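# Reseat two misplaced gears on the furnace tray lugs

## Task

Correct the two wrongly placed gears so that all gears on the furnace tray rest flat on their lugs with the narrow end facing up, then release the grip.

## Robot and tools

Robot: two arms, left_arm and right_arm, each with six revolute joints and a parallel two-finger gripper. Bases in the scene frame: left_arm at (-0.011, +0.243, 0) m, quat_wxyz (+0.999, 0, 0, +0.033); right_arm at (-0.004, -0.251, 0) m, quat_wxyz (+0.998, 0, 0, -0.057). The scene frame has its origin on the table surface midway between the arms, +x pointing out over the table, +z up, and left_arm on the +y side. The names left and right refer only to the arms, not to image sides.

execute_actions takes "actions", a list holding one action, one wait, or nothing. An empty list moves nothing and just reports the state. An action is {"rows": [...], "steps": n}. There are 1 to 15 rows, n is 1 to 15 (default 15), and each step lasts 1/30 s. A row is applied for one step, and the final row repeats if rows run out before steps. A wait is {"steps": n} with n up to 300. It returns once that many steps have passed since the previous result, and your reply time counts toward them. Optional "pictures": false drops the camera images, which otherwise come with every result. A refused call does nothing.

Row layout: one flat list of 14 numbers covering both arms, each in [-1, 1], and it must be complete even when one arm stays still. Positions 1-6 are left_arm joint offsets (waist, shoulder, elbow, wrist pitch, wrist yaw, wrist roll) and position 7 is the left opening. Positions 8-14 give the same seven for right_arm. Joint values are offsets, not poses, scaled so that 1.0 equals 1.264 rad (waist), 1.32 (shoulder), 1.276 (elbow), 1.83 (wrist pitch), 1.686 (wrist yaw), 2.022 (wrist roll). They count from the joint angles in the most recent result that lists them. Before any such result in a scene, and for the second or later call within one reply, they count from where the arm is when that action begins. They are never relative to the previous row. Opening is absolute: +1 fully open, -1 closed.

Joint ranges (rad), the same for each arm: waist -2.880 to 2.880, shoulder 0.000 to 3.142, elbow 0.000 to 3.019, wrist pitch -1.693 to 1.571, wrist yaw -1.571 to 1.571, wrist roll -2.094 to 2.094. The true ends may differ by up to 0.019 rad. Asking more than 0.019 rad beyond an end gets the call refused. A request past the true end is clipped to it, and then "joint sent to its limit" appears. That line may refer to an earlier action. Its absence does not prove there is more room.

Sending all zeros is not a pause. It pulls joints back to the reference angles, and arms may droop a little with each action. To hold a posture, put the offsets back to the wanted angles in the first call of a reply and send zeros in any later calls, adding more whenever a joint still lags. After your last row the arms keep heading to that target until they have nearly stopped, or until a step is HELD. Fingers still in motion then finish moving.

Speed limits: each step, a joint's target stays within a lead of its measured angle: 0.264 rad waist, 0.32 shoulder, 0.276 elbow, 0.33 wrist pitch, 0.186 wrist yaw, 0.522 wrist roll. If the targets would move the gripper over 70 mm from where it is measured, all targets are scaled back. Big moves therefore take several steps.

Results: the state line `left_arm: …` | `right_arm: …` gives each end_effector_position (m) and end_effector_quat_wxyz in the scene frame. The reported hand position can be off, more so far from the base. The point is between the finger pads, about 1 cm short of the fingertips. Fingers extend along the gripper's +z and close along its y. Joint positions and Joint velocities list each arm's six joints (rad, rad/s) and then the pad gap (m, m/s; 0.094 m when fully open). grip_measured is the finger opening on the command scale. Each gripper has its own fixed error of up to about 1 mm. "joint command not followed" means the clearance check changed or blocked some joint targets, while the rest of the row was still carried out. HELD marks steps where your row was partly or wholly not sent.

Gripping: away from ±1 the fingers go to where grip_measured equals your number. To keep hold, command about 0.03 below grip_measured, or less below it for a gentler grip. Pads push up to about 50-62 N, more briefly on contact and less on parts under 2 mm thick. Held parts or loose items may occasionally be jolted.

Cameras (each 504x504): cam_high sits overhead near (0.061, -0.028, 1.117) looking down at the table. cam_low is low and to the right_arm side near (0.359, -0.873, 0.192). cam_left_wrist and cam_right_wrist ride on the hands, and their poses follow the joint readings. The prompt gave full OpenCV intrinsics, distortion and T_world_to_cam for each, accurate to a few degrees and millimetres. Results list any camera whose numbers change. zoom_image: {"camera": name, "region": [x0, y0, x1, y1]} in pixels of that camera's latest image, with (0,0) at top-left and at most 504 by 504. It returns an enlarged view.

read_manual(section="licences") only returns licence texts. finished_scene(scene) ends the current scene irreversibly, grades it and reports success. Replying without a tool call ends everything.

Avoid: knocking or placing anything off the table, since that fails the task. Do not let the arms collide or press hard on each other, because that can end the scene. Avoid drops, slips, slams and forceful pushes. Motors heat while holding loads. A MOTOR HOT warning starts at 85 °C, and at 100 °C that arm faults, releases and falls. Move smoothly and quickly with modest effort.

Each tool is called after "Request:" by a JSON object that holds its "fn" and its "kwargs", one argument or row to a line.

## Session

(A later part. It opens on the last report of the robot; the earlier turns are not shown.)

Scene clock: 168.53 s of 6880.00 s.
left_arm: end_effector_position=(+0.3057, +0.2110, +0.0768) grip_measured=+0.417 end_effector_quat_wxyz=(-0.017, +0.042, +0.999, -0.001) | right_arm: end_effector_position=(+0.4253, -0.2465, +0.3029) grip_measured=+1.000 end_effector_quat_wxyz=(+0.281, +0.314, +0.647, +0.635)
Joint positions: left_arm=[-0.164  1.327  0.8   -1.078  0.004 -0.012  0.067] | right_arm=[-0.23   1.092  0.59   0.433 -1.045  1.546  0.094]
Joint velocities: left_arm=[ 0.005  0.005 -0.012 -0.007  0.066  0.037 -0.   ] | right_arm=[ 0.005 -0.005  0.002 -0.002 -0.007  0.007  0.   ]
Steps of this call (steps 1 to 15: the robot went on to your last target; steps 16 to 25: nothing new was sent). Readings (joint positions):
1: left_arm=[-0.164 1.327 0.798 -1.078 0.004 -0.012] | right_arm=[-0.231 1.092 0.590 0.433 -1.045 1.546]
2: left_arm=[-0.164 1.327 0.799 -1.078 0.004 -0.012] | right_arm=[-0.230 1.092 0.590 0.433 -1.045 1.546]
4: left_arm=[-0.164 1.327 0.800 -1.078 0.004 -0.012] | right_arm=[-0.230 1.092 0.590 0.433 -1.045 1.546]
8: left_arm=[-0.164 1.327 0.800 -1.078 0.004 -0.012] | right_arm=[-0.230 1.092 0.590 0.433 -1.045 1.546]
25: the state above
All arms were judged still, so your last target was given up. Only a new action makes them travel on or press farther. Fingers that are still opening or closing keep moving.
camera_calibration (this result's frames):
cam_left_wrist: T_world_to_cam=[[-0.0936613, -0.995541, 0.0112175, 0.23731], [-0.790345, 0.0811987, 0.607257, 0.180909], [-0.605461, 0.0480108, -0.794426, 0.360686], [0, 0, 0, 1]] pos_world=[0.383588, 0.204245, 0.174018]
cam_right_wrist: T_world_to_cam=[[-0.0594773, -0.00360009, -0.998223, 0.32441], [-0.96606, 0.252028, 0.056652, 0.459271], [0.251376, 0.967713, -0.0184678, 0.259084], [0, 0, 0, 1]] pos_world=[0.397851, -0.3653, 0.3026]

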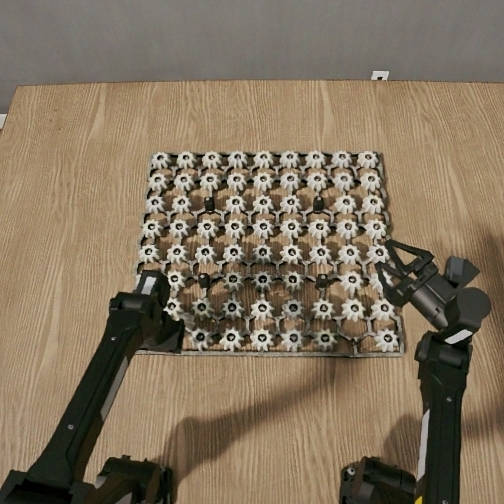

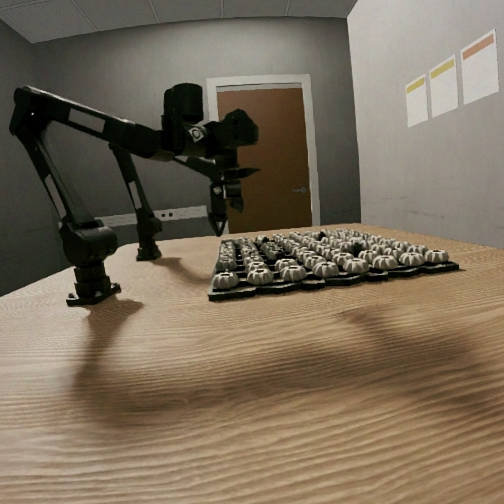

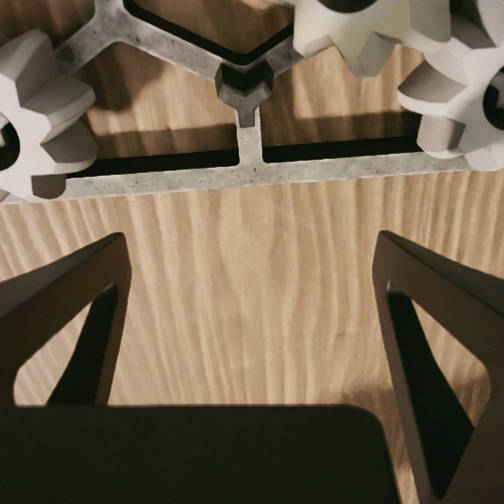

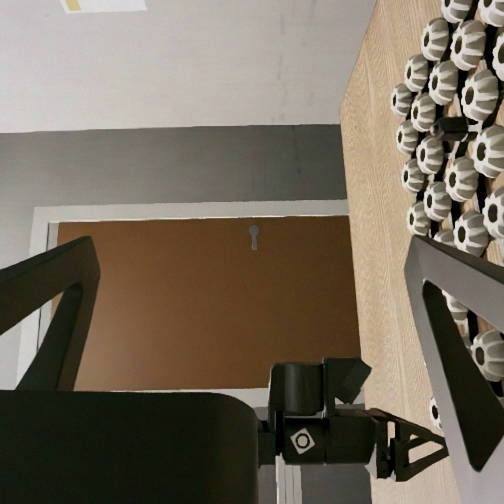

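Request:
{"fn": "execute_actions", "kwargs": {
  "actions": [
    {"rows":[[0,-0.06,0,0.12,0,0,0.42,0,0,0.02,0,0,0,1]],"steps":15}
  ]
}}

Scene clock: 171.27 s of 6880.00 s.
left_arm: end_effector_position=(+0.3525, +0.2064, +0.1004) grip_measured=+0.417 end_effector_quat_wxyz=(+0.116, +0.042, +0.992, -0.008) | right_arm: end_effector_position=(+0.4253, -0.2465, +0.3029) grip_measured=+1.000 end_effector_quat_wxyz=(+0.281, +0.314, +0.647, +0.635)
Joint positions: left_arm=[-0.164  1.251  0.785 -0.872  0.004 -0.012  0.067] | right_arm=[-0.23   1.092  0.59   0.433 -1.045  1.546  0.094]
Joint velocities: left_arm=[-0.024 -0.015 -0.017  0.007 -0.007 -0.051  0.   ] | right_arm=[-0.005  0.015 -0.012 -0.002 -0.022 -0.037  0.   ]
Steps of this call (steps 1 to 67: nothing new was sent; steps 68 to 82: all 15 steps of this action). Readings (joint positions):
68: left_arm=[-0.164 1.322 0.796 -1.045 0.004 -0.012] | right_arm=[-0.230 1.092 0.590 0.433 -1.045 1.546]
69: left_arm=[-0.164 1.312 0.787 -0.980 0.004 -0.012] | right_arm=[-0.230 1.092 0.590 0.433 -1.045 1.546]
71: left_arm=[-0.164 1.288 0.785 -0.907 0.004 -0.012] | right_arm=[-0.230 1.092 0.590 0.433 -1.045 1.546]
75: left_arm=[-0.164 1.252 0.785 -0.873 0.004 -0.012] | right_arm=[-0.230 1.092 0.590 0.433 -1.045 1.546]
82: the state above
camera_calibration (this result's frames):
cam_left_wrist: T_world_to_cam=[[-0.096707, -0.995245, 0.0115979, 0.23788], [-0.921663, 0.0939439, 0.376445, 0.270698], [-0.375745, 0.0257156, -0.926366, 0.344895], [0, 0, 0, 1]] pos_world=[0.40209, 0.202449, 0.214837]
cam_right_wrist: T_world_to_cam=[[-0.0594773, -0.00360009, -0.998223, 0.32441], [-0.96606, 0.252028, 0.056652, 0.459271], [0.251376, 0.967713, -0.0184678, 0.259084], [0, 0, 0, 1]] pos_world=[0.397851, -0.3653, 0.3026]

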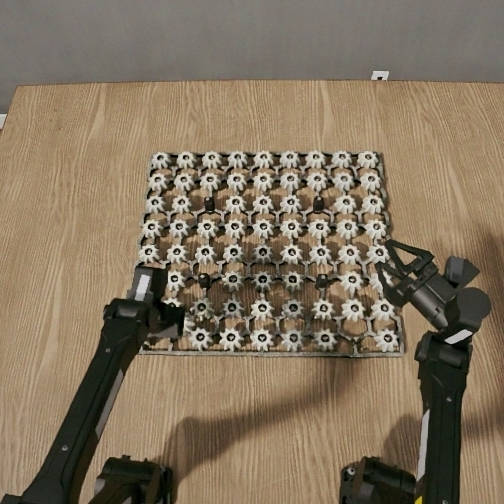

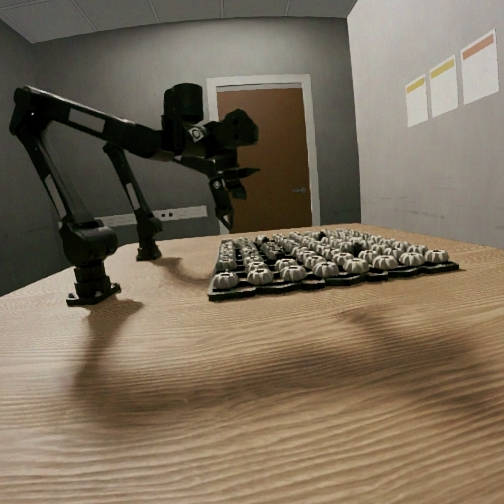

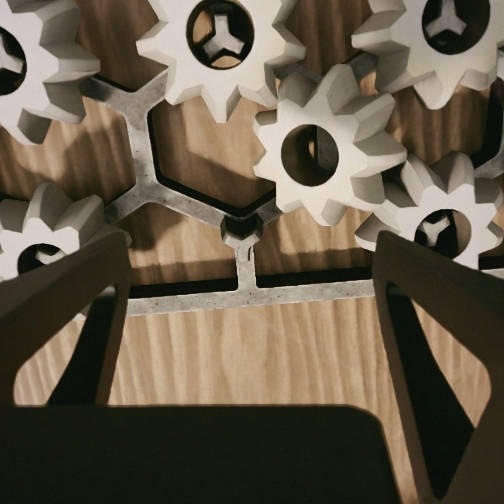

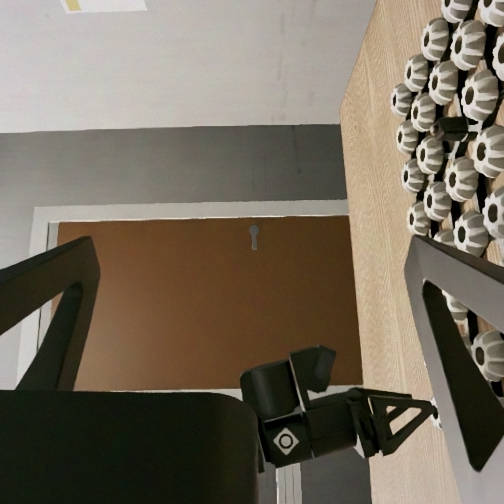

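Request:
{"fn": "execute_actions", "kwargs": {
  "actions": [
    {"rows":[[-0.03,0.05,0.05,-0.03,0,0,0.42,0,0,0.02,0,0,0,1],[-0.03,0.05,0.05,-0.03,0,0,0.42,0,0,0.02,0,0,0,1],[-0.06,0.1,0.1,-0.06,0,0,0.42,0,0,0.02,0,0,0,1],[-0.06,0.1,0.1,-0.06,0,0,0.42,0,0,0.02,0,0,0,1],[-0.06,0.16,0.12,-0.083,0,0,0.42,0,0,0.02,0,0,0,1]],"steps":15}
  ]
}}

Scene clock: 183.57 s of 6880.00 s.
left_arm: end_effector_position=(+0.3508, +0.1773, +0.0573) grip_measured=+0.417 end_effector_quat_wxyz=(-0.014, +0.082, +0.997, -0.000) | right_arm: end_effector_position=(+0.4253, -0.2465, +0.3029) grip_measured=+1.000 end_effector_quat_wxyz=(+0.281, +0.314, +0.647, +0.635)
Joint positions: left_arm=[-0.243  1.482  0.898 -1.014  0.003 -0.012  0.067] | right_arm=[-0.23   1.092  0.59   0.433 -1.045  1.546  0.094]
Joint velocities: left_arm=[-0.005 -0.015 -0.007 -0.007 -0.007 -0.022 -0.001] | right_arm=[-0.005 -0.015 -0.007 -0.012 -0.007  0.022  0.   ]
Steps of this call (steps 1 to 15: the robot went on to your last target; steps 16 to 90: nothing new was sent; then 8.80 s passed at rest; steps 91 to 105: all 15 steps of this action). Readings (joint positions):
91: left_arm=[-0.166 1.255 0.786 -0.880 0.003 -0.012] | right_arm=[-0.230 1.092 0.590 0.433 -1.045 1.546]
92: left_arm=[-0.171 1.264 0.792 -0.895 0.003 -0.012] | right_arm=[-0.230 1.092 0.590 0.433 -1.045 1.546]
94: left_arm=[-0.197 1.308 0.819 -0.942 0.003 -0.012] | right_arm=[-0.230 1.092 0.590 0.433 -1.045 1.546]
98: left_arm=[-0.241 1.448 0.894 -1.000 0.003 -0.012] | right_arm=[-0.230 1.092 0.590 0.433 -1.045 1.546]
105: the state above
camera_calibration (this result's frames):
cam_left_wrist: T_world_to_cam=[[-0.172738, -0.984912, 0.0104716, 0.234145], [-0.784853, 0.144059, 0.602705, 0.218353], [-0.59512, 0.0958915, -0.797896, 0.36218], [0, 0, 0, 1]] pos_world=[0.427361, 0.164426, 0.154928]
cam_right_wrist: T_world_to_cam=[[-0.0594773, -0.00360009, -0.998223, 0.32441], [-0.96606, 0.252028, 0.056652, 0.459271], [0.251376, 0.967713, -0.0184678, 0.259084], [0, 0, 0, 1]] pos_world=[0.397851, -0.3653, 0.3026]

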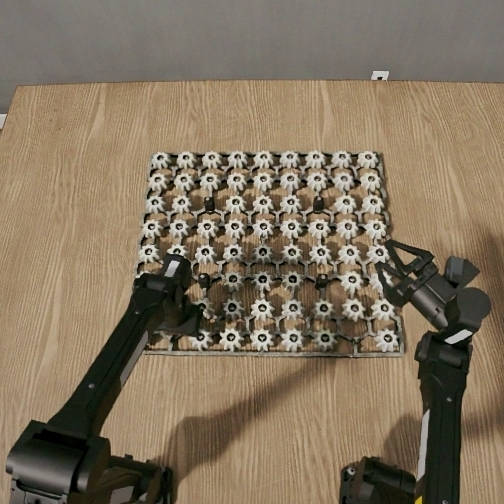

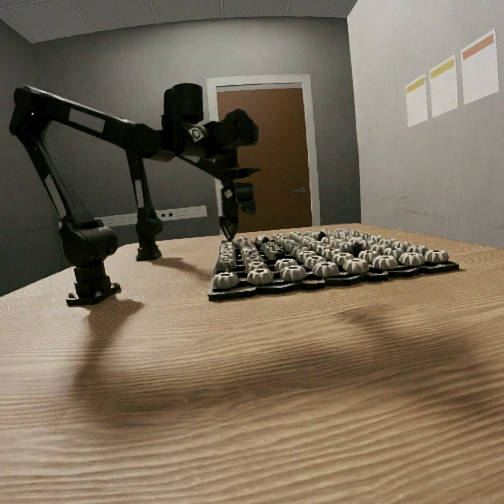

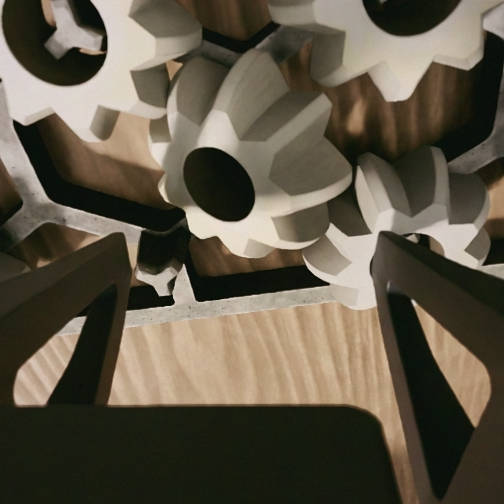

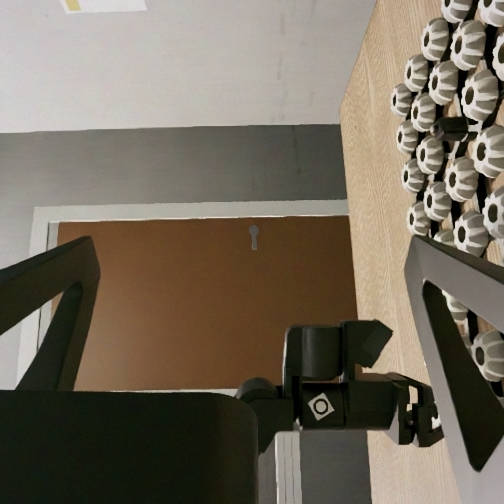

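Request:
{"fn": "zoom_image", "kwargs": {
  "camera": "cam_left_wrist",
  "region": [120, 30, 500, 320]
}}

Request:
{"fn": "zoom_image", "kwargs": {
  "camera": "cam_low",
  "region": [200, 215, 300, 275]
}}

Region (120, 30, 500, 320) of cam_left_wrist's 504x504 image, scaled by 1.326, with more detail than that image has; it fills the top 385 rows of this view, and the rest is white.

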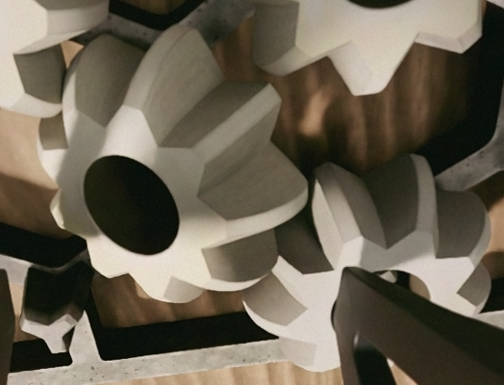

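Region (200, 215, 300, 275) of cam_low's 504x504 image, scaled by 5.040, with more detail than that image has; it fills the top 302 rows of this view, and the rest is white.

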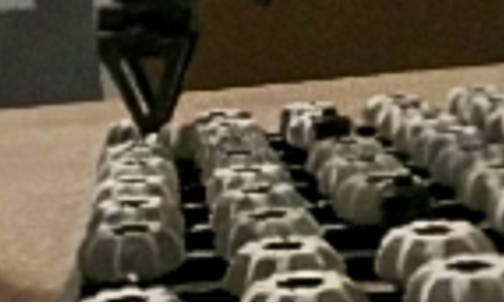

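Request:
{"fn": "execute_actions", "kwargs": {
  "actions": [
    {"rows":[[0.02,0,0,0.02,0,-0.2,0.42,0,0,0.02,0,0,0,1],[0.02,0,0,0.02,0,-0.375,0.42,0,0,0.02,0,0,0,1],[0.02,0.02,0.01,0.03,0,-0.375,0.42,0,0,0.02,0,0,0,1],[0.02,0.035,0.01,0.045,0,-0.375,0.42,0,0,0.02,0,0,0,1]],"steps":15}
  ]
}}

Scene clock: 206.43 s of 6880.00 s.
left_arm: end_effector_position=(+0.3645, +0.1826, +0.0422) grip_measured=+0.417 end_effector_quat_wxyz=(-0.002, -0.279, +0.960, -0.002) | right_arm: end_effector_position=(+0.4253, -0.2465, +0.3029) grip_measured=+1.000 end_effector_quat_wxyz=(+0.281, +0.314, +0.647, +0.635)
Joint positions: left_arm=[-0.222  1.522  0.896 -0.946  0.006 -0.721  0.067] | right_arm=[-0.23   1.092  0.59   0.433 -1.045  1.546  0.094]
Joint velocities: left_arm=[-0.015  0.005 -0.002  0.027  0.066 -0.256 -0.   ] | right_arm=[-0.015 -0.005 -0.007 -0.002 -0.066 -0.007  0.   ]
Steps of this call (steps 1 to 15: the robot went on to your last target; steps 16 to 90: nothing new was sent; then 19.37 s passed at rest; steps 91 to 105: all 15 steps of this action). Readings (joint positions):
91: left_arm=[-0.242 1.482 0.897 -1.010 0.003 -0.069] | right_arm=[-0.230 1.092 0.590 0.433 -1.045 1.546]
92: left_arm=[-0.240 1.482 0.896 -1.002 0.003 -0.161] | right_arm=[-0.230 1.092 0.590 0.433 -1.045 1.546]
94: left_arm=[-0.231 1.487 0.896 -0.981 0.003 -0.354] | right_arm=[-0.230 1.092 0.590 0.433 -1.045 1.546]
98: left_arm=[-0.222 1.516 0.896 -0.948 0.007 -0.592] | right_arm=[-0.230 1.092 0.590 0.433 -1.045 1.546]
105: the state above
camera_calibration (this result's frames):
cam_left_wrist: T_world_to_cam=[[0.527682, -0.849372, 0.0108783, -0.0382276], [-0.692499, -0.422736, 0.584585, 0.308028], [-0.491931, -0.316008, -0.81126, 0.395944], [0, 0, 0, 1]] pos_world=[0.428259, 0.222867, 0.141561]
cam_right_wrist: T_world_to_cam=[[-0.0594773, -0.00360009, -0.998223, 0.32441], [-0.96606, 0.252028, 0.056652, 0.459271], [0.251376, 0.967713, -0.0184678, 0.259084], [0, 0, 0, 1]] pos_world=[0.397851, -0.3653, 0.3026]

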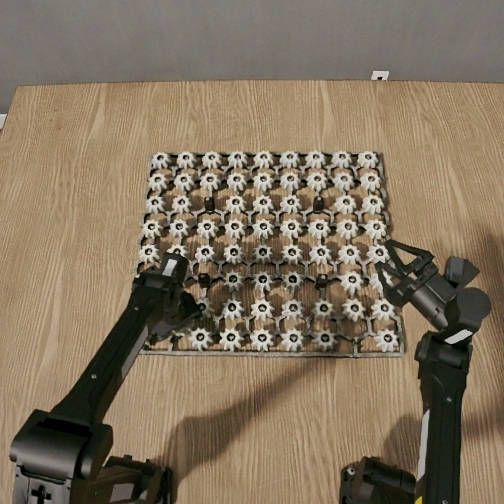

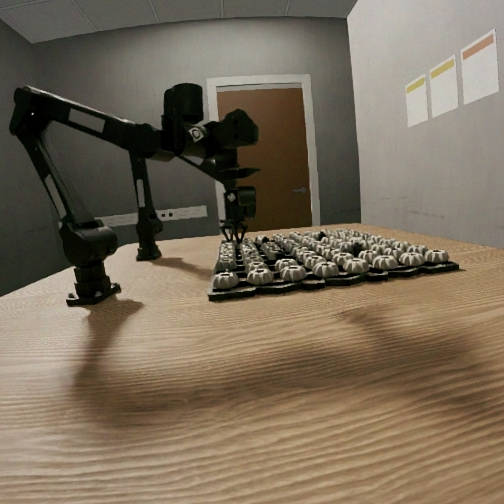

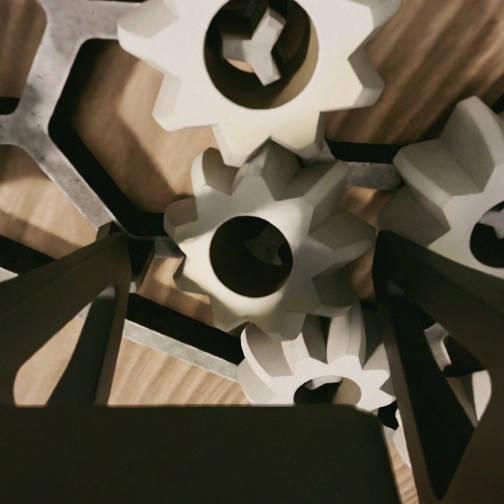

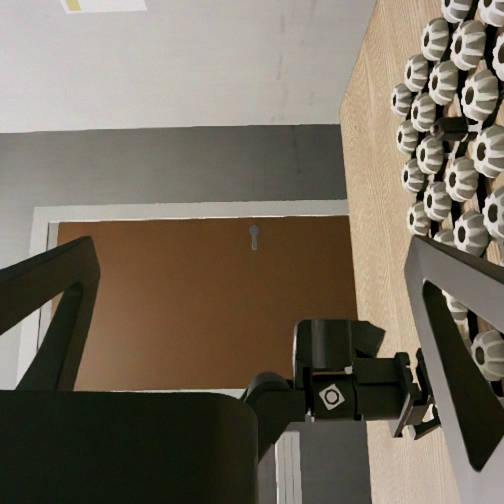

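Request:
{"fn": "execute_actions", "kwargs": {
  "actions": [
    {"rows":[[-0.02,0.015,-0.01,0.01,0,0,0.42,0,0,0.02,0,0,0,1],[-0.02,0.03,-0.01,0.02,0,0,0.42,0,0,0.02,0,0,0,1]],"steps":15}
  ]
}}

Scene clock: 211.10 s of 6880.00 s.
left_arm: end_effector_position=(+0.3649, +0.1834, +0.0351) grip_measured=+0.417 end_effector_quat_wxyz=(+0.000, -0.283, +0.959, +0.006) | right_arm: end_effector_position=(+0.4253, -0.2465, +0.3029) grip_measured=+1.000 end_effector_quat_wxyz=(+0.281, +0.314, +0.647, +0.635)
Joint positions: left_arm=[-0.227  1.537  0.89  -0.928 -0.011 -0.735  0.067] | right_arm=[-0.23   1.092  0.59   0.433 -1.045  1.546  0.094]
Joint velocities: left_arm=[ 0.005  0.015 -0.002 -0.002 -0.022  0.022  0.001] | right_arm=[-0.015 -0.005  0.002 -0.007 -0.022  0.007  0.   ]
Steps of this call (steps 1 to 30: the robot went on to your last target; steps 31 to 90: nothing new was sent; then 1.17 s passed at rest; steps 91 to 105: all 15 steps of this action). Readings (joint positions):
91: left_arm=[-0.223 1.523 0.895 -0.944 0.005 -0.754] | right_arm=[-0.230 1.092 0.590 0.433 -1.045 1.546]
92: left_arm=[-0.225 1.524 0.892 -0.940 0.001 -0.750] | right_arm=[-0.230 1.092 0.590 0.433 -1.045 1.546]
94: left_arm=[-0.227 1.531 0.890 -0.931 -0.007 -0.741] | right_arm=[-0.230 1.092 0.590 0.433 -1.045 1.546]
98: left_arm=[-0.227 1.537 0.890 -0.928 -0.011 -0.735] | right_arm=[-0.230 1.092 0.590 0.433 -1.045 1.546]
105: the state above
camera_calibration (this result's frames):
cam_left_wrist: T_world_to_cam=[[0.534743, -0.845005, -0.00407106, -0.040466], [-0.688751, -0.438642, 0.577248, 0.314615], [-0.489563, -0.305875, -0.816559, 0.388113], [0, 0, 0, 1]] pos_world=[0.428336, 0.222524, 0.135142]
cam_right_wrist: T_world_to_cam=[[-0.0594773, -0.00360009, -0.998223, 0.32441], [-0.96606, 0.252028, 0.056652, 0.459271], [0.251376, 0.967713, -0.0184678, 0.259084], [0, 0, 0, 1]] pos_world=[0.397851, -0.3653, 0.3026]

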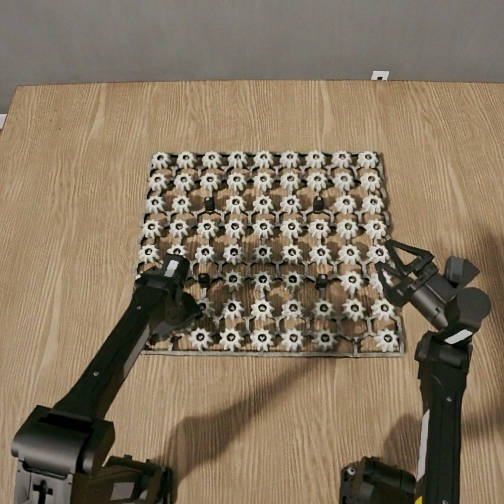

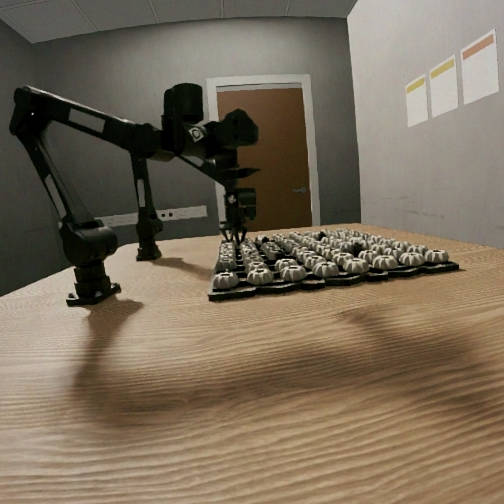

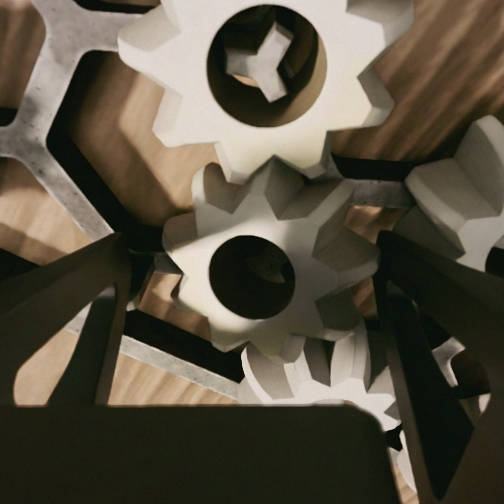

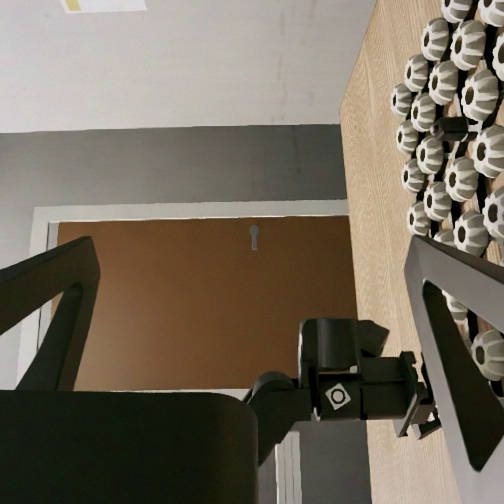

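Request:
{"fn": "execute_actions", "kwargs": {
  "actions": [
    {"rows":[[-0.035,0,0,0,0.01,0,0.45,0,0,0.02,0,0,0,1],[-0.035,0,0,0,0.01,0,0.45,0,0,0.02,0,0,0,1],[-0.035,0,0,0,0.01,0,0.45,0,0,0.02,0,0,0,1],[-0.035,0,0,0,0.01,0,0.45,0,0,0.02,0,0,0,1],[-0.035,0.03,-0.005,0.015,0.01,0,0.45,0,0,0.02,0,0,0,1]],"steps":15}
  ]
}}

Scene clock: 215.27 s of 6880.00 s.
left_arm: end_effector_position=(+0.3650, +0.1834, +0.0353) grip_measured=+0.442 end_effector_quat_wxyz=(+0.004, -0.279, +0.960, +0.013) | right_arm: end_effector_position=(+0.4253, -0.2465, +0.3029) grip_measured=+1.000 end_effector_quat_wxyz=(+0.281, +0.314, +0.647, +0.635)
Joint positions: left_arm=[-0.234  1.537  0.89  -0.928 -0.026 -0.734  0.068] | right_arm=[-0.23   1.092  0.59   0.433 -1.045  1.546  0.094]
Joint velocities: left_arm=[-0.015 -0.015 -0.002 -0.012  0.037  0.007 -0.001] | right_arm=[ 0.015 -0.005 -0.007 -0.002 -0.037 -0.022  0.   ]
Steps of this call (steps 1 to 15: the robot went on to your last target; steps 16 to 90: nothing new was sent; then 0.67 s passed at rest; steps 91 to 105: all 15 steps of this action). Readings (joint positions):
91: left_arm=[-0.228 1.537 0.890 -0.929 -0.012 -0.735] | right_arm=[-0.230 1.092 0.590 0.433 -1.045 1.546]
92: left_arm=[-0.230 1.537 0.890 -0.929 -0.018 -0.734] | right_arm=[-0.230 1.092 0.590 0.433 -1.045 1.546]
94: left_arm=[-0.234 1.536 0.890 -0.929 -0.026 -0.734] | right_arm=[-0.230 1.092 0.590 0.433 -1.045 1.546]
98: left_arm=[-0.234 1.537 0.890 -0.928 -0.026 -0.734] | right_arm=[-0.230 1.092 0.590 0.433 -1.045 1.546]
105: the state above
camera_calibration (this result's frames):
cam_left_wrist: T_world_to_cam=[[0.528247, -0.848959, -0.0149671, -0.0370639], [-0.693739, -0.441694, 0.568887, 0.317187], [-0.489572, -0.290129, -0.82228, 0.385584], [0, 0, 0, 1]] pos_world=[0.428395, 0.220503, 0.13606]
cam_right_wrist: T_world_to_cam=[[-0.0594773, -0.00360009, -0.998223, 0.32441], [-0.96606, 0.252028, 0.056652, 0.459271], [0.251376, 0.967713, -0.0184678, 0.259084], [0, 0, 0, 1]] pos_world=[0.397851, -0.3653, 0.3026]

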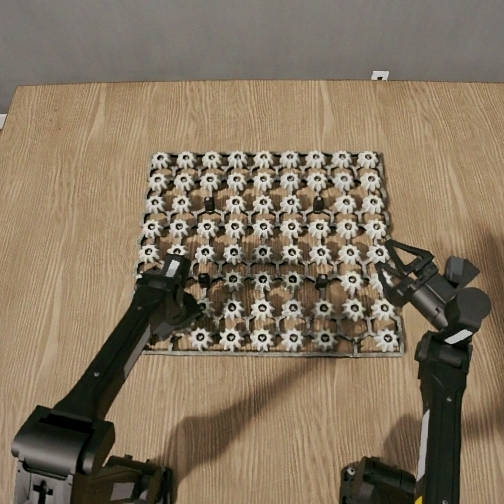

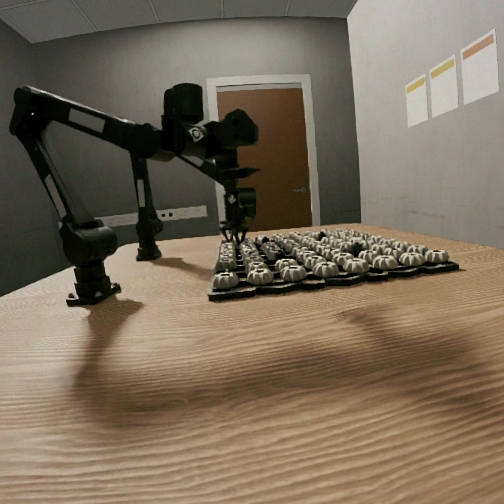

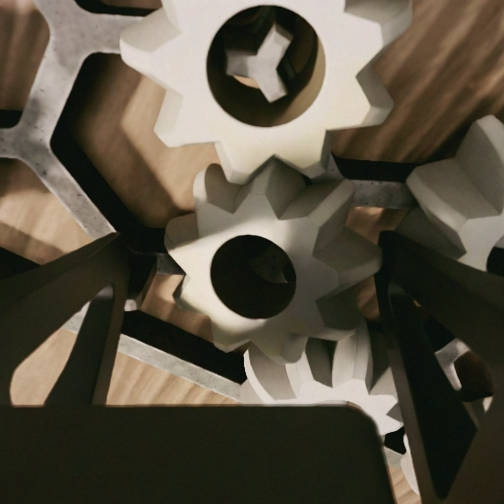

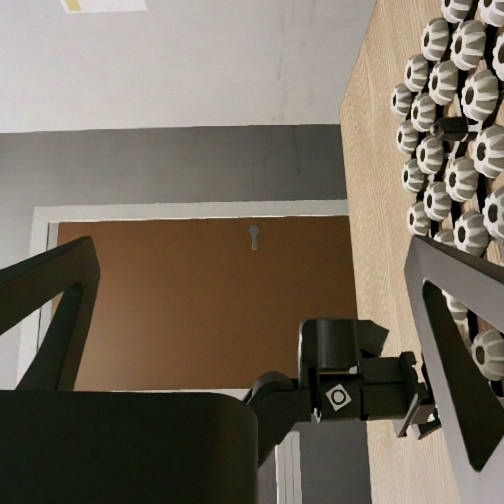

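Request:
{"fn": "execute_actions", "kwargs": {
  "actions": [
    {"rows":[[0,-0.03,0,-0.02,0.015,0,0.5,0,0,0.02,0,0,0,1],[0,-0.03,0,-0.02,0.015,0,0.5,0,0,0.02,0,0,0,1],[0,-0.03,0,-0.02,0.015,0,0.5,0,0,0.02,0,0,0,1],[0,-0.03,0,-0.02,0.015,0,0.5,0,0,0.02,0,0,0,1],[-0.025,-0.03,0,-0.02,0.015,0,0.5,0,0,0.02,0,0,0,1]],"steps":15}
  ]
}}

Scene clock: 218.80 s of 6880.00 s.
left_arm: end_effector_position=(+0.3573, +0.1693, +0.0447) grip_measured=+0.497 end_effector_quat_wxyz=(-0.002, -0.264, +0.965, +0.003) | right_arm: end_effector_position=(+0.4253, -0.2465, +0.3029) grip_measured=+1.000 end_effector_quat_wxyz=(+0.281, +0.314, +0.647, +0.635)
Joint positions: left_arm=[-0.264  1.509  0.888 -0.956 -0.004 -0.731  0.07 ] | right_arm=[-0.23   1.092  0.59   0.433 -1.045  1.546  0.094]
Joint velocities: left_arm=[-0.015  0.005 -0.002 -0.002  0.037 -0.007 -0.001] | right_arm=[-0.015 -0.015  0.007  0.007  0.007 -0.051  0.   ]
Steps of this call (steps 1 to 15: the robot went on to your last target; steps 16 to 90: nothing new was sent; then 0.03 s passed at rest; steps 91 to 105: all 15 steps of this action). Readings (joint positions):
91: left_arm=[-0.233 1.534 0.890 -0.933 -0.028 -0.731] | right_arm=[-0.230 1.092 0.590 0.433 -1.045 1.546]
92: left_arm=[-0.231 1.527 0.891 -0.934 -0.023 -0.731] | right_arm=[-0.230 1.092 0.590 0.433 -1.045 1.546]
94: left_arm=[-0.230 1.515 0.891 -0.944 -0.009 -0.731] | right_arm=[-0.230 1.092 0.590 0.433 -1.045 1.546]
98: left_arm=[-0.250 1.509 0.890 -0.955 -0.005 -0.731] | right_arm=[-0.230 1.092 0.590 0.433 -1.045 1.546]
105: the state above
camera_calibration (this result's frames):
cam_left_wrist: T_world_to_cam=[[0.499849, -0.866112, 0.000891108, -0.0325036], [-0.704515, -0.405989, 0.582092, 0.297488], [-0.503796, -0.291586, -0.813122, 0.390417], [0, 0, 0, 1]] pos_world=[0.422522, 0.206465, 0.14432]
cam_right_wrist: T_world_to_cam=[[-0.0594773, -0.00360009, -0.998223, 0.32441], [-0.96606, 0.252028, 0.056652, 0.459271], [0.251376, 0.967713, -0.0184678, 0.259084], [0, 0, 0, 1]] pos_world=[0.397851, -0.3653, 0.3026]

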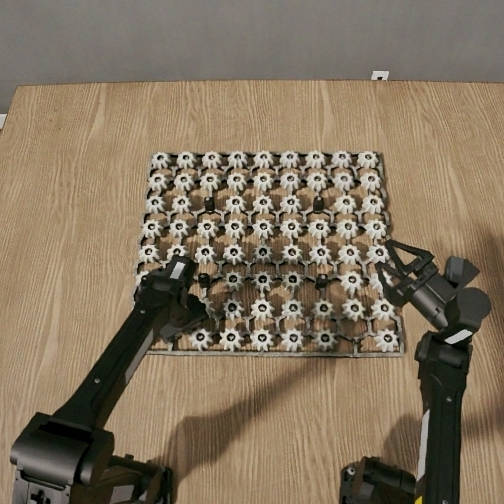

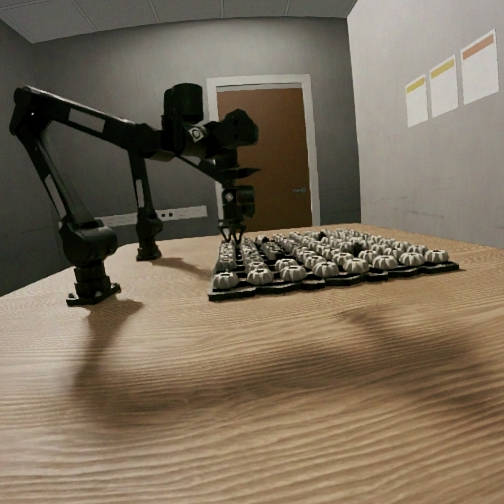

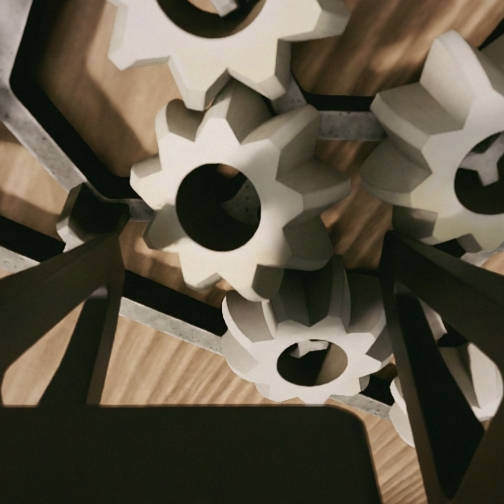

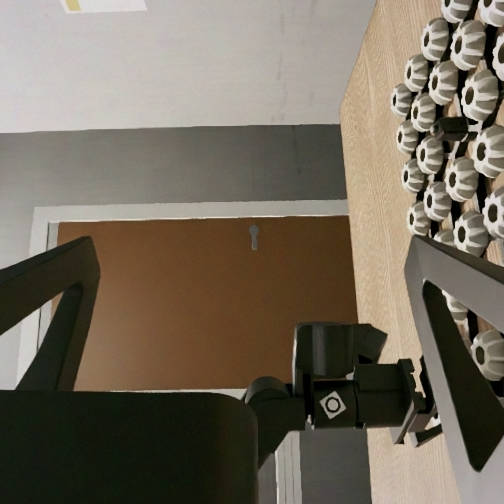

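Request:
{"fn": "execute_actions", "kwargs": {
  "actions": [
    {"rows":[[0.03,0,0.02,0,0,0.15,0.46,0,0,0.02,0,0,0,1]],"steps":15}
  ]
}}

Scene clock: 226.27 s of 6880.00 s.
left_arm: end_effector_position=(+0.3597, +0.1828, +0.0447) grip_measured=+0.463 end_effector_quat_wxyz=(-0.002, -0.145, +0.989, +0.003) | right_arm: end_effector_position=(+0.4253, -0.2465, +0.3029) grip_measured=+1.000 end_effector_quat_wxyz=(+0.281, +0.314, +0.647, +0.635)
Joint positions: left_arm=[-0.228  1.509  0.888 -0.956 -0.004 -0.452  0.069] | right_arm=[-0.23   1.092  0.59   0.433 -1.045  1.546  0.094]
Joint velocities: left_arm=[-0.005 -0.005  0.007 -0.002 -0.11   0.081  0.   ] | right_arm=[ 0.005 -0.015  0.012  0.002  0.007 -0.051  0.   ]
Steps of this call (steps 1 to 15: the robot went on to your last target; steps 16 to 90: nothing new was sent; then 3.97 s passed at rest; steps 91 to 105: all 15 steps of this action). Readings (joint positions):
91: left_arm=[-0.262 1.509 0.888 -0.956 -0.004 -0.689] | right_arm=[-0.230 1.092 0.590 0.433 -1.045 1.546]
92: left_arm=[-0.257 1.509 0.888 -0.956 -0.004 -0.639] | right_arm=[-0.230 1.092 0.590 0.433 -1.045 1.546]
94: left_arm=[-0.242 1.509 0.888 -0.956 -0.004 -0.567] | right_arm=[-0.230 1.092 0.590 0.433 -1.045 1.546]
98: left_arm=[-0.228 1.509 0.888 -0.956 -0.004 -0.492] | right_arm=[-0.230 1.092 0.590 0.433 -1.045 1.546]
105: the state above
camera_calibration (this result's frames):
cam_left_wrist: T_world_to_cam=[[0.277138, -0.960828, 0.00177719, 0.0753865], [-0.780571, -0.224066, 0.583527, 0.298745], [-0.560271, -0.163105, -0.812092, 0.392378], [0, 0, 0, 1]] pos_world=[0.432138, 0.203371, 0.144188]
cam_right_wrist: T_world_to_cam=[[-0.0594773, -0.00360009, -0.998223, 0.32441], [-0.96606, 0.252028, 0.056652, 0.459271], [0.251376, 0.967713, -0.0184678, 0.259084], [0, 0, 0, 1]] pos_world=[0.397851, -0.3653, 0.3026]

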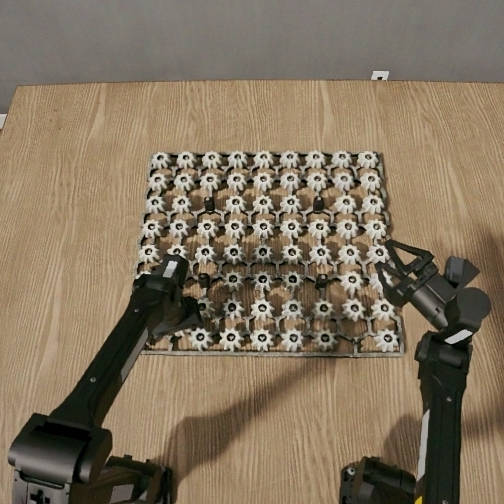

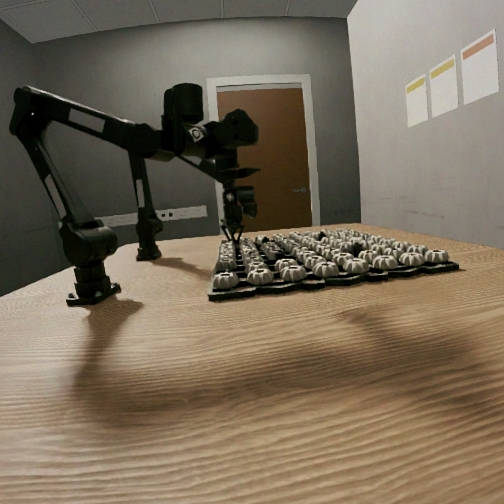

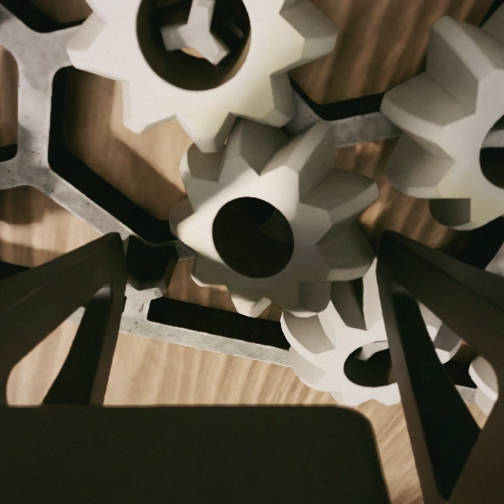

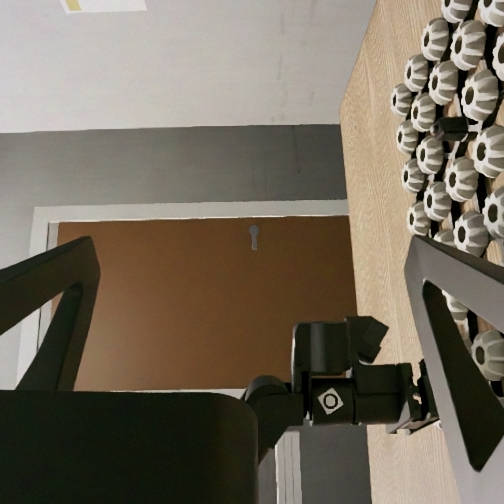

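Request:
{"fn": "execute_actions", "kwargs": {
  "actions": [
    {"rows":[[-0.04,0,0.02,0,0,0,0.48,0,0,0.02,0,0,0,1],[-0.04,0,0.02,0,0,0,0.48,0,0,0.02,0,0,0,1],[-0.014,0,0.02,0,0,0,0.48,0,0,0.02,0,0,0,1],[-0.014,0.01,0.02,0,0,0,0.48,0,0,0.02,0,0,0,1],[-0.014,0.02,0.02,0.01,0,0,0.48,0,0,0.02,0,0,0,1]],"steps":15}
  ]
}}

Scene clock: 230.30 s of 6880.00 s.
left_arm: end_effector_position=(+0.3581, +0.1741, +0.0374) grip_measured=+0.477 end_effector_quat_wxyz=(-0.009, -0.128, +0.992, +0.005) | right_arm: end_effector_position=(+0.4253, -0.2465, +0.3029) grip_measured=+1.000 end_effector_quat_wxyz=(+0.281, +0.314, +0.647, +0.635)
Joint positions: left_arm=[-0.251  1.53   0.888 -0.949 -0.004 -0.441  0.069] | right_arm=[-0.23   1.092  0.59   0.433 -1.045  1.546  0.094]
Joint velocities: left_arm=[ 0.005 -0.005  0.017  0.002  0.051 -0.051 -0.001] | right_arm=[ 0.005 -0.005 -0.002  0.012 -0.007 -0.022  0.   ]
Steps of this call (steps 1 to 30: the robot went on to your last target; steps 31 to 90: nothing new was sent; then 0.53 s passed at rest; steps 91 to 105: all 15 steps of this action). Readings (joint positions):
91: left_arm=[-0.231 1.509 0.888 -0.956 -0.004 -0.441] | right_arm=[-0.230 1.092 0.590 0.433 -1.045 1.546]
92: left_arm=[-0.237 1.509 0.888 -0.956 -0.004 -0.441] | right_arm=[-0.230 1.092 0.590 0.433 -1.045 1.546]
94: left_arm=[-0.251 1.510 0.888 -0.956 -0.004 -0.441] | right_arm=[-0.230 1.092 0.590 0.433 -1.045 1.546]
98: left_arm=[-0.251 1.520 0.888 -0.950 -0.004 -0.441] | right_arm=[-0.230 1.092 0.590 0.433 -1.045 1.546]
105: the state above
camera_calibration (this result's frames):
cam_left_wrist: T_world_to_cam=[[0.243973, -0.969773, -0.00426299, 0.0812029], [-0.77987, -0.198807, 0.593531, 0.294747], [-0.576438, -0.141481, -0.8048, 0.385853], [0, 0, 0, 1]] pos_world=[0.432473, 0.191937, 0.135939]
cam_right_wrist: T_world_to_cam=[[-0.0594773, -0.00360009, -0.998223, 0.32441], [-0.96606, 0.252028, 0.056652, 0.459271], [0.251376, 0.967713, -0.0184678, 0.259084], [0, 0, 0, 1]] pos_world=[0.397851, -0.3653, 0.3026]

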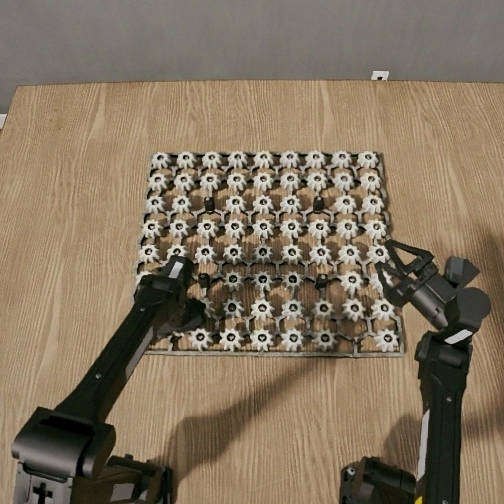

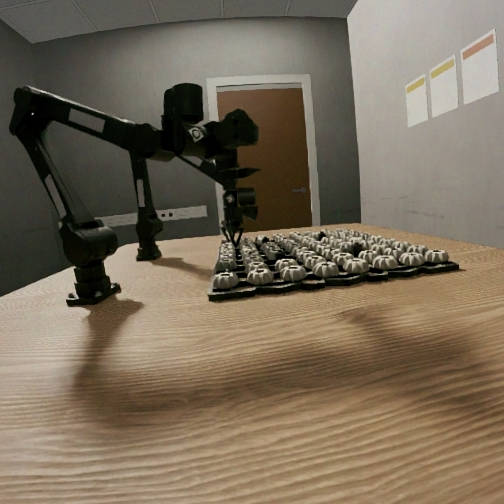

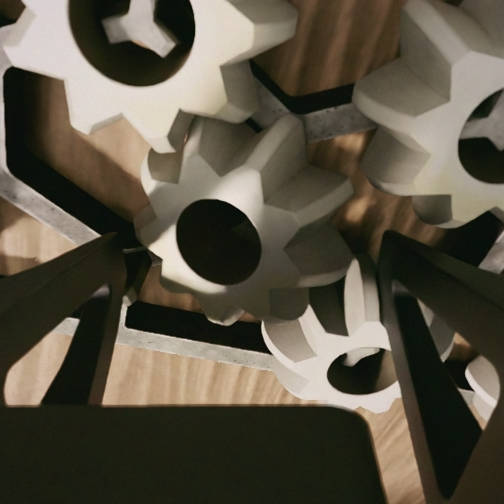

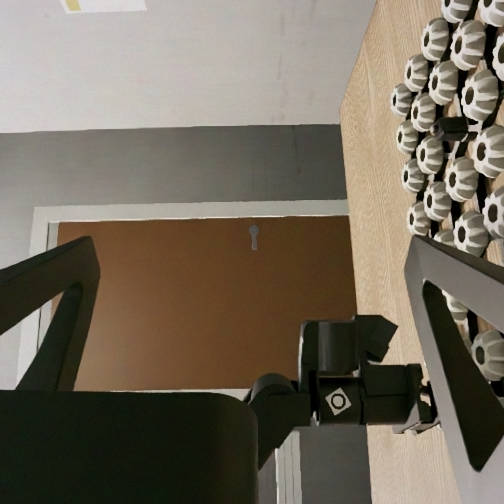

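Request:
{"fn": "execute_actions", "kwargs": {
  "actions": [
    {"rows":[[0,0,0.04,0.01,0,0,0.48,0,0,0.02,0,0,0,1]],"steps":15}
  ]
}}

Scene clock: 234.30 s of 6880.00 s.
left_arm: end_effector_position=(+0.3597, +0.1738, +0.0374) grip_measured=+0.477 end_effector_quat_wxyz=(-0.006, -0.128, +0.992, +0.004) | right_arm: end_effector_position=(+0.4253, -0.2465, +0.3029) grip_measured=+1.000 end_effector_quat_wxyz=(+0.281, +0.314, +0.647, +0.635)
Joint positions: left_arm=[-0.251  1.53   0.888 -0.943 -0.004 -0.441  0.069] | right_arm=[-0.23   1.092  0.59   0.433 -1.045  1.546  0.094]
Joint velocities: left_arm=[-0.015  0.005 -0.007 -0.012 -0.022 -0.066  0.001] | right_arm=[-0.005 -0.005 -0.037 -0.012  0.051 -0.066  0.   ]
Steps of this call (steps 1 to 15: the robot went on to your last target; steps 16 to 90: nothing new was sent; then 0.50 s passed at rest; steps 91 to 105: all 15 steps of this action). Readings (joint positions):
91: left_arm=[-0.251 1.530 0.888 -0.948 -0.004 -0.441] | right_arm=[-0.230 1.092 0.590 0.433 -1.045 1.546]
92: left_arm=[-0.251 1.530 0.888 -0.946 -0.004 -0.441] | right_arm=[-0.230 1.092 0.590 0.433 -1.045 1.546]
94: left_arm=[-0.251 1.530 0.888 -0.943 -0.004 -0.441] | right_arm=[-0.230 1.092 0.590 0.433 -1.045 1.546]
98: left_arm=[-0.251 1.530 0.888 -0.943 -0.004 -0.441] | right_arm=[-0.230 1.092 0.590 0.433 -1.045 1.546]
105: the state above
camera_calibration (this result's frames):
cam_left_wrist: T_world_to_cam=[[0.243992, -0.969776, -0.00139451, 0.0803842], [-0.783859, -0.198062, 0.588503, 0.29749], [-0.570993, -0.142497, -0.808494, 0.385098], [0, 0, 0, 1]] pos_world=[0.433466, 0.191751, 0.136388]
cam_right_wrist: T_world_to_cam=[[-0.0594773, -0.00360009, -0.998223, 0.32441], [-0.96606, 0.252028, 0.056652, 0.459271], [0.251376, 0.967713, -0.0184678, 0.259084], [0, 0, 0, 1]] pos_world=[0.397851, -0.3653, 0.3026]

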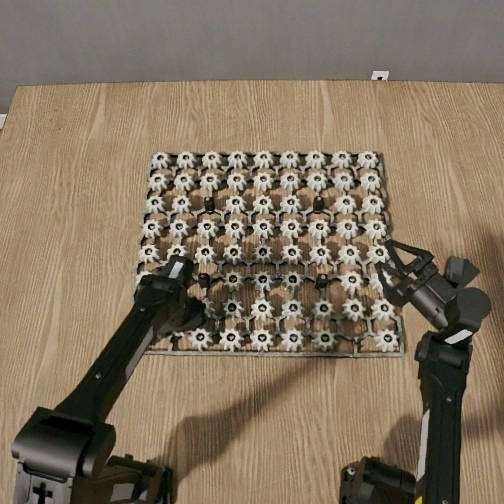

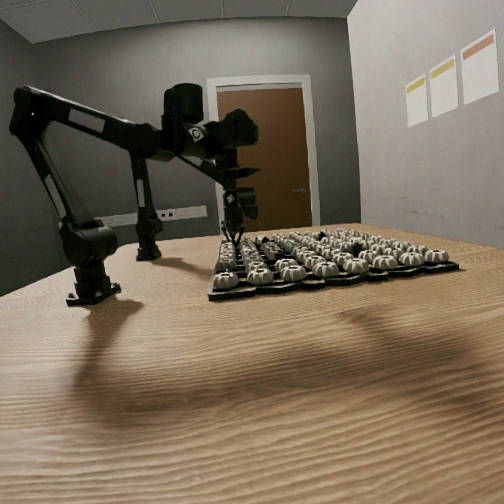

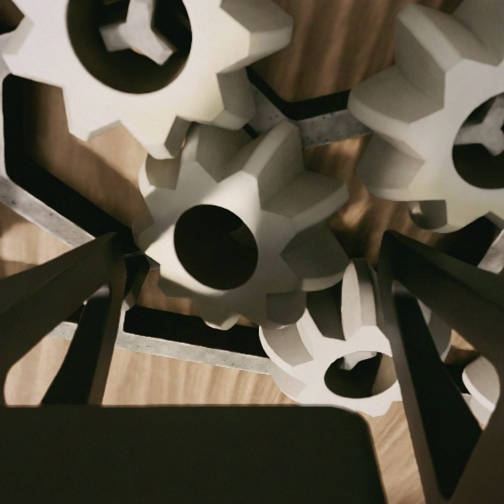

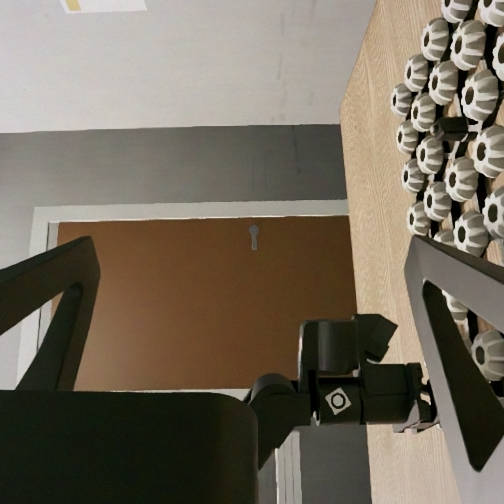

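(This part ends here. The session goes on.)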